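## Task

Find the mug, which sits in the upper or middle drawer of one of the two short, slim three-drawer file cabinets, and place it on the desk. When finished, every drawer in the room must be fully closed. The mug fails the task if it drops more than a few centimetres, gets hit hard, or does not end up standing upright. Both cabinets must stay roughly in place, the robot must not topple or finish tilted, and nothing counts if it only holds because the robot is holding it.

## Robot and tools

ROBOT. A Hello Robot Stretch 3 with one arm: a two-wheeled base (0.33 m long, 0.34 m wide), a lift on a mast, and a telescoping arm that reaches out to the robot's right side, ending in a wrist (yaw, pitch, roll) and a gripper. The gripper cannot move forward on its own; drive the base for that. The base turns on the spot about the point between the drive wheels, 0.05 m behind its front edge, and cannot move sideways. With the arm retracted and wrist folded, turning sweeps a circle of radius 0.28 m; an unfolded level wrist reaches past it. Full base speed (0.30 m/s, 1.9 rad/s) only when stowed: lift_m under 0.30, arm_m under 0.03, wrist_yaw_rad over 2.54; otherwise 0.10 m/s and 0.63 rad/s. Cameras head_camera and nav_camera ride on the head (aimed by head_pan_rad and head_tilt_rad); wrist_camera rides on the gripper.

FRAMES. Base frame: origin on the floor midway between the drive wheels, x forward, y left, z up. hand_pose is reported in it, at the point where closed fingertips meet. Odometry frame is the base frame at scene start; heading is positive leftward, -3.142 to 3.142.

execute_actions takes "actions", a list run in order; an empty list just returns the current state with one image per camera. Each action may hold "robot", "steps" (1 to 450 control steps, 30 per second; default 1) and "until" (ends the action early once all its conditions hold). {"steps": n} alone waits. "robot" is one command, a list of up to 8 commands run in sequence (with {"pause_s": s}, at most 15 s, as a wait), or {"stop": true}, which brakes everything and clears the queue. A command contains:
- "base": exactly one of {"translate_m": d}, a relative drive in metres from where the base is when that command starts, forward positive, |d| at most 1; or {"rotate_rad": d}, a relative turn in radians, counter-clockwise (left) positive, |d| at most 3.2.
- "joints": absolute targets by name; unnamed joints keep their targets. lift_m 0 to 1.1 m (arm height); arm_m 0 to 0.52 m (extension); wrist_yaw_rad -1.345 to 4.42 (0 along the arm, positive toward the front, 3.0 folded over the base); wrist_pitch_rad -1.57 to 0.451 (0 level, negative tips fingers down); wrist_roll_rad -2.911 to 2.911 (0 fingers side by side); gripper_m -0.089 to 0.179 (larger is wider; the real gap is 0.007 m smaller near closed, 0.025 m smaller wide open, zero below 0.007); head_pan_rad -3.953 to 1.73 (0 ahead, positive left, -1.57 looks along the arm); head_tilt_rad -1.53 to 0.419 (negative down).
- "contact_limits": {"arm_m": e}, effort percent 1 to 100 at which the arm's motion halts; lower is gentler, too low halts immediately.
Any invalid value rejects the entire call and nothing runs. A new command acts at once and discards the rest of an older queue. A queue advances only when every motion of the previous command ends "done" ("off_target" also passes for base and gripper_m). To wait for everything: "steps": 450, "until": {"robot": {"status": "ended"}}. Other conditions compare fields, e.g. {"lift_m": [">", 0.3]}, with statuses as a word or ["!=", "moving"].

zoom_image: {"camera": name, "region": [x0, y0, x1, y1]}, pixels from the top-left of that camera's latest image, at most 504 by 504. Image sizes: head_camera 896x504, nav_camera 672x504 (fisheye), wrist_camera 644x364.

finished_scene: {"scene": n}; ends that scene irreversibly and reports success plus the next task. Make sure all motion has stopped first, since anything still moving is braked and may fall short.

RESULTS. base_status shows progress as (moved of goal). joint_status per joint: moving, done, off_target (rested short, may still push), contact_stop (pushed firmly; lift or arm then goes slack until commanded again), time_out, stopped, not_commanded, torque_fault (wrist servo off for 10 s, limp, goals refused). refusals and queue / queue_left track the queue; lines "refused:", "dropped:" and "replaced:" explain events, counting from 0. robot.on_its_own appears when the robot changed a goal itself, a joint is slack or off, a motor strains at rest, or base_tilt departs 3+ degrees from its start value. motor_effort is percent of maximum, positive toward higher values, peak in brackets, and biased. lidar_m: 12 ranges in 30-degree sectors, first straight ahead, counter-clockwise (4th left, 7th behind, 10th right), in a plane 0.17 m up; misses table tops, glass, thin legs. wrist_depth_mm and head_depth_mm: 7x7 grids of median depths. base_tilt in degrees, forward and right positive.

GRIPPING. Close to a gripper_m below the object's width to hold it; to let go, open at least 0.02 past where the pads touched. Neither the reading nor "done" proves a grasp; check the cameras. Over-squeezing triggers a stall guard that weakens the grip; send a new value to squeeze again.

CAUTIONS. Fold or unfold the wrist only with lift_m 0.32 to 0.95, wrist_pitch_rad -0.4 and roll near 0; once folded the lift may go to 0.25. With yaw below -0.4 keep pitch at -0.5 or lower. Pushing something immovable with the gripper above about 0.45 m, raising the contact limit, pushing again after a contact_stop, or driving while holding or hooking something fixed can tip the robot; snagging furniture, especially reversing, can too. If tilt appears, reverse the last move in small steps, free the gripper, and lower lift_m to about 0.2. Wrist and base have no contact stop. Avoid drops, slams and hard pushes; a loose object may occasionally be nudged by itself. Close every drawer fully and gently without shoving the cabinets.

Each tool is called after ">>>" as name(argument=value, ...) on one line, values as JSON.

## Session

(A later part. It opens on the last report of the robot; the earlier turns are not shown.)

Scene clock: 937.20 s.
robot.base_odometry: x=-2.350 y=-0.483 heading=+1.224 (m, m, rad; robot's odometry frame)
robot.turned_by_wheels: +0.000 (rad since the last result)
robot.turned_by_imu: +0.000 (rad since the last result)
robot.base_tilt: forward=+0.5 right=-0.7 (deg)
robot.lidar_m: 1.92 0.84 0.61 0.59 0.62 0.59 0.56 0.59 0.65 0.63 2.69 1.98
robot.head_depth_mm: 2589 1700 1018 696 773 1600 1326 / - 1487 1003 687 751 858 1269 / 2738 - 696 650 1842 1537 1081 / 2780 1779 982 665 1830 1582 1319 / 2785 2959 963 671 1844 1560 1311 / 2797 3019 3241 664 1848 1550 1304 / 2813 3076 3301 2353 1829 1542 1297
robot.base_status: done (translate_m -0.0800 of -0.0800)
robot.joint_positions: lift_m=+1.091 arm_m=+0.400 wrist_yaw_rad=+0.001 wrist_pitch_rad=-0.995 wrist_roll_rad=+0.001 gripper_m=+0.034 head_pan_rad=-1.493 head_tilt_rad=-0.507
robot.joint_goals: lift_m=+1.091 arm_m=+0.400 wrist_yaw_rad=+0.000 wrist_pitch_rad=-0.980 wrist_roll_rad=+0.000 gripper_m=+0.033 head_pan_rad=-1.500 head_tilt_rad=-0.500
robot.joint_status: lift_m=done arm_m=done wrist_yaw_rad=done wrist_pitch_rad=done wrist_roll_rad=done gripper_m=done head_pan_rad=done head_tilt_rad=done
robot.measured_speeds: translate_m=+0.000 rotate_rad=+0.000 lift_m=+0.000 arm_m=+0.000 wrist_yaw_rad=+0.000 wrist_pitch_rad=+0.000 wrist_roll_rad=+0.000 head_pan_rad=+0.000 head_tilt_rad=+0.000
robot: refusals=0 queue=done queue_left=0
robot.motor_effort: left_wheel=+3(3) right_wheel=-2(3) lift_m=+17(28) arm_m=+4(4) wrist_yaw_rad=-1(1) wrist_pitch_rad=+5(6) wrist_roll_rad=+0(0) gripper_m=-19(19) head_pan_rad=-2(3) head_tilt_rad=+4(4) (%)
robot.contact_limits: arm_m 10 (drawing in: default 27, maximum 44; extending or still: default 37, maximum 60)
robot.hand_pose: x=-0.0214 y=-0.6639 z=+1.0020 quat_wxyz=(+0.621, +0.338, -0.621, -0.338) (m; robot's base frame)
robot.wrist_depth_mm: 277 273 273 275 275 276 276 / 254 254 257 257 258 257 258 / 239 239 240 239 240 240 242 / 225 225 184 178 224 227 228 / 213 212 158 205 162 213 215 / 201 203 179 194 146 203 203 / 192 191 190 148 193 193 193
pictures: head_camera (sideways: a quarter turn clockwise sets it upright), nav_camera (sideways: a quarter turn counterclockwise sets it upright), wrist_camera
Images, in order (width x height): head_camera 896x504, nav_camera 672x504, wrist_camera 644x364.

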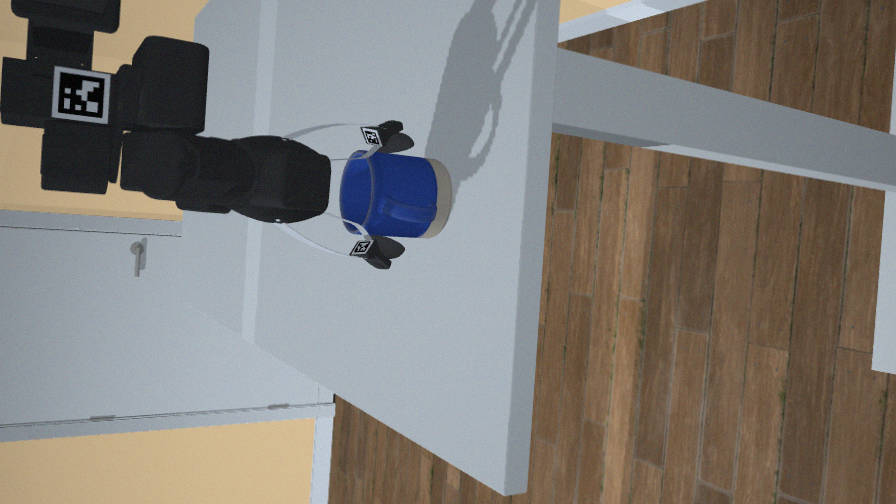

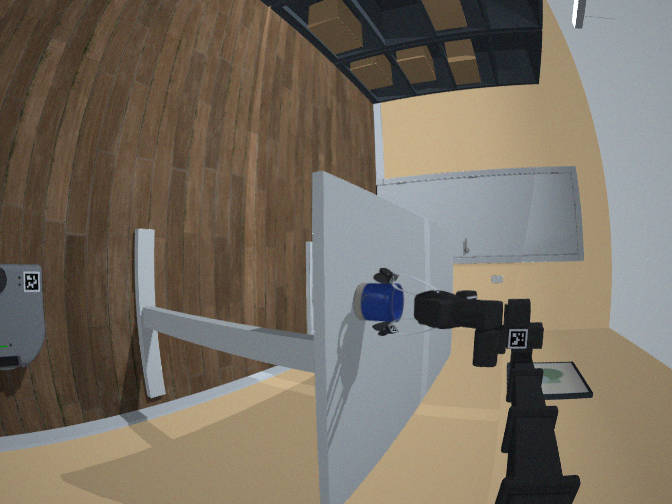

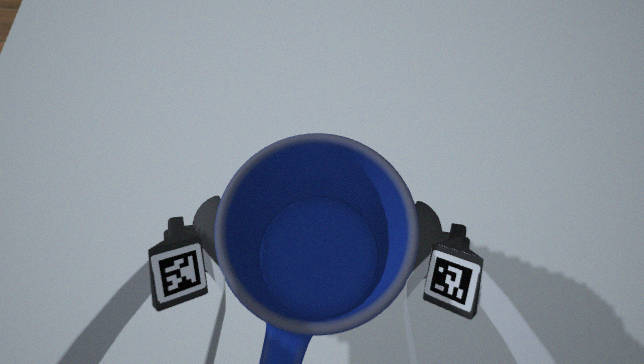

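>>> execute_actions(actions=[{"robot":{"joints":{"gripper_m":0.14}},"steps":100,"until":{"robot":{"gripper_m":[">",0.13]}}},{"robot":{"joints":{"arm_m":0.31},"contact_limits":{"arm_m":10}},"steps":200,"until":{"robot":{"status":"ended"}}}])

Scene clock: 948.83 s.
robot.base_odometry: x=-2.350 y=-0.483 heading=+1.224 (m, m, rad; robot's odometry frame)
robot.turned_by_wheels: +0.000 (rad since the last result)
robot.turned_by_imu: +0.000 (rad since the last result)
robot.base_tilt: forward=+0.6 right=-0.6 (deg)
robot.lidar_m: 1.92 0.84 0.62 0.59 0.62 0.59 0.57 0.59 0.65 0.63 2.69 1.98
robot.head_depth_mm: - 1777 1019 696 775 1599 1334 / - - 1005 663 749 858 1271 / 2741 - - 651 1834 1529 1086 / 2785 1754 1008 654 1829 1574 1316 / 2761 2923 964 672 1856 1548 1312 / 2796 3027 3205 664 1871 1550 1305 / 2855 3123 3318 2346 1826 1548 1302
robot.base_status: done (translate_m -0.0800 of -0.0800)
robot.joint_positions: lift_m=+1.091 arm_m=+0.310 wrist_yaw_rad=+0.001 wrist_pitch_rad=-0.991 wrist_roll_rad=+0.001 gripper_m=+0.140 head_pan_rad=-1.493 head_tilt_rad=-0.507
robot.joint_goals: lift_m=+1.091 arm_m=+0.310 wrist_yaw_rad=+0.000 wrist_pitch_rad=-0.980 wrist_roll_rad=+0.000 gripper_m=+0.140 head_pan_rad=-1.500 head_tilt_rad=-0.500
robot.joint_status: lift_m=done arm_m=done wrist_yaw_rad=done wrist_pitch_rad=done wrist_roll_rad=done gripper_m=done head_pan_rad=done head_tilt_rad=done
robot.measured_speeds: translate_m=+0.000 rotate_rad=+0.000 lift_m=+0.000 arm_m=+0.000 wrist_yaw_rad=+0.000 wrist_pitch_rad=+0.000 wrist_roll_rad=+0.000 head_pan_rad=+0.000 head_tilt_rad=+0.000
robot: refusals=0 queue=done queue_left=0
robot.motor_effort: left_wheel=+3(3) right_wheel=-3(2) lift_m=+17(18) arm_m=-5(9) wrist_yaw_rad=-1(1) wrist_pitch_rad=+4(5) wrist_roll_rad=+0(0) gripper_m=+1(82) head_pan_rad=-2(2) head_tilt_rad=+4(4) (%)
robot.contact_limits: arm_m 10 (drawing in: default 27, maximum 44; extending or still: default 37, maximum 60)
robot.hand_pose: x=-0.0214 y=-0.5755 z=+1.0024 quat_wxyz=(+0.622, +0.337, -0.622, -0.336) (m; robot's base frame)
robot.wrist_depth_mm: 279 274 271 190 273 276 278 / 254 256 250 228 254 258 258 / 240 241 236 155 243 242 242 / 225 225 227 209 225 228 227 / 213 215 213 214 214 216 215 / 203 200 203 202 203 - 203 / 191 191 191 192 193 192 193
pictures: head_camera (sideways: a quarter turn clockwise sets it upright), nav_camera (sideways: a quarter turn counterclockwise sets it upright), wrist_camera
Images, in order (width x height): head_camera 896x504, nav_camera 672x504, wrist_camera 644x364.

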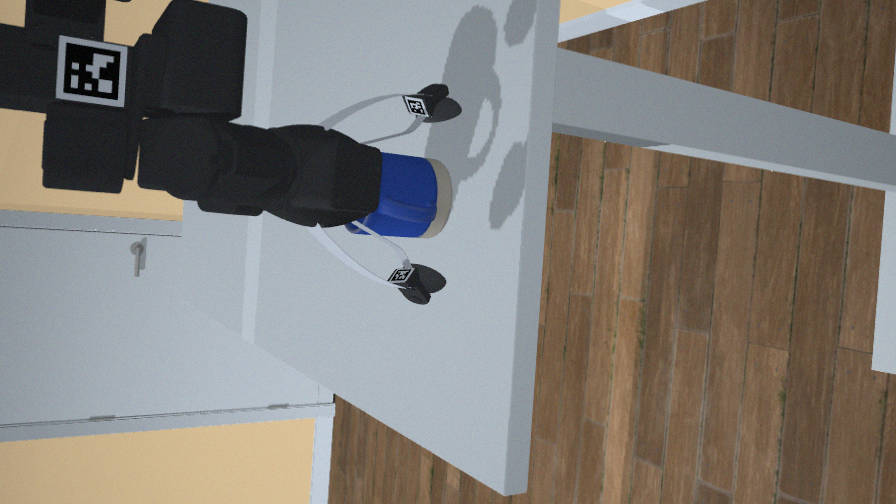

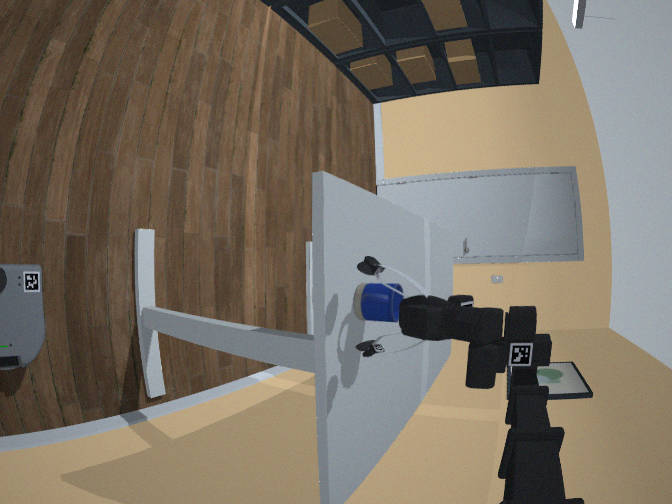

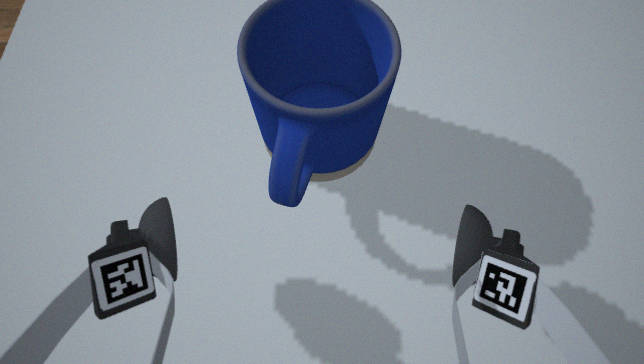

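>>> finished_scene(scene=2)

The scene is finished: the task was done.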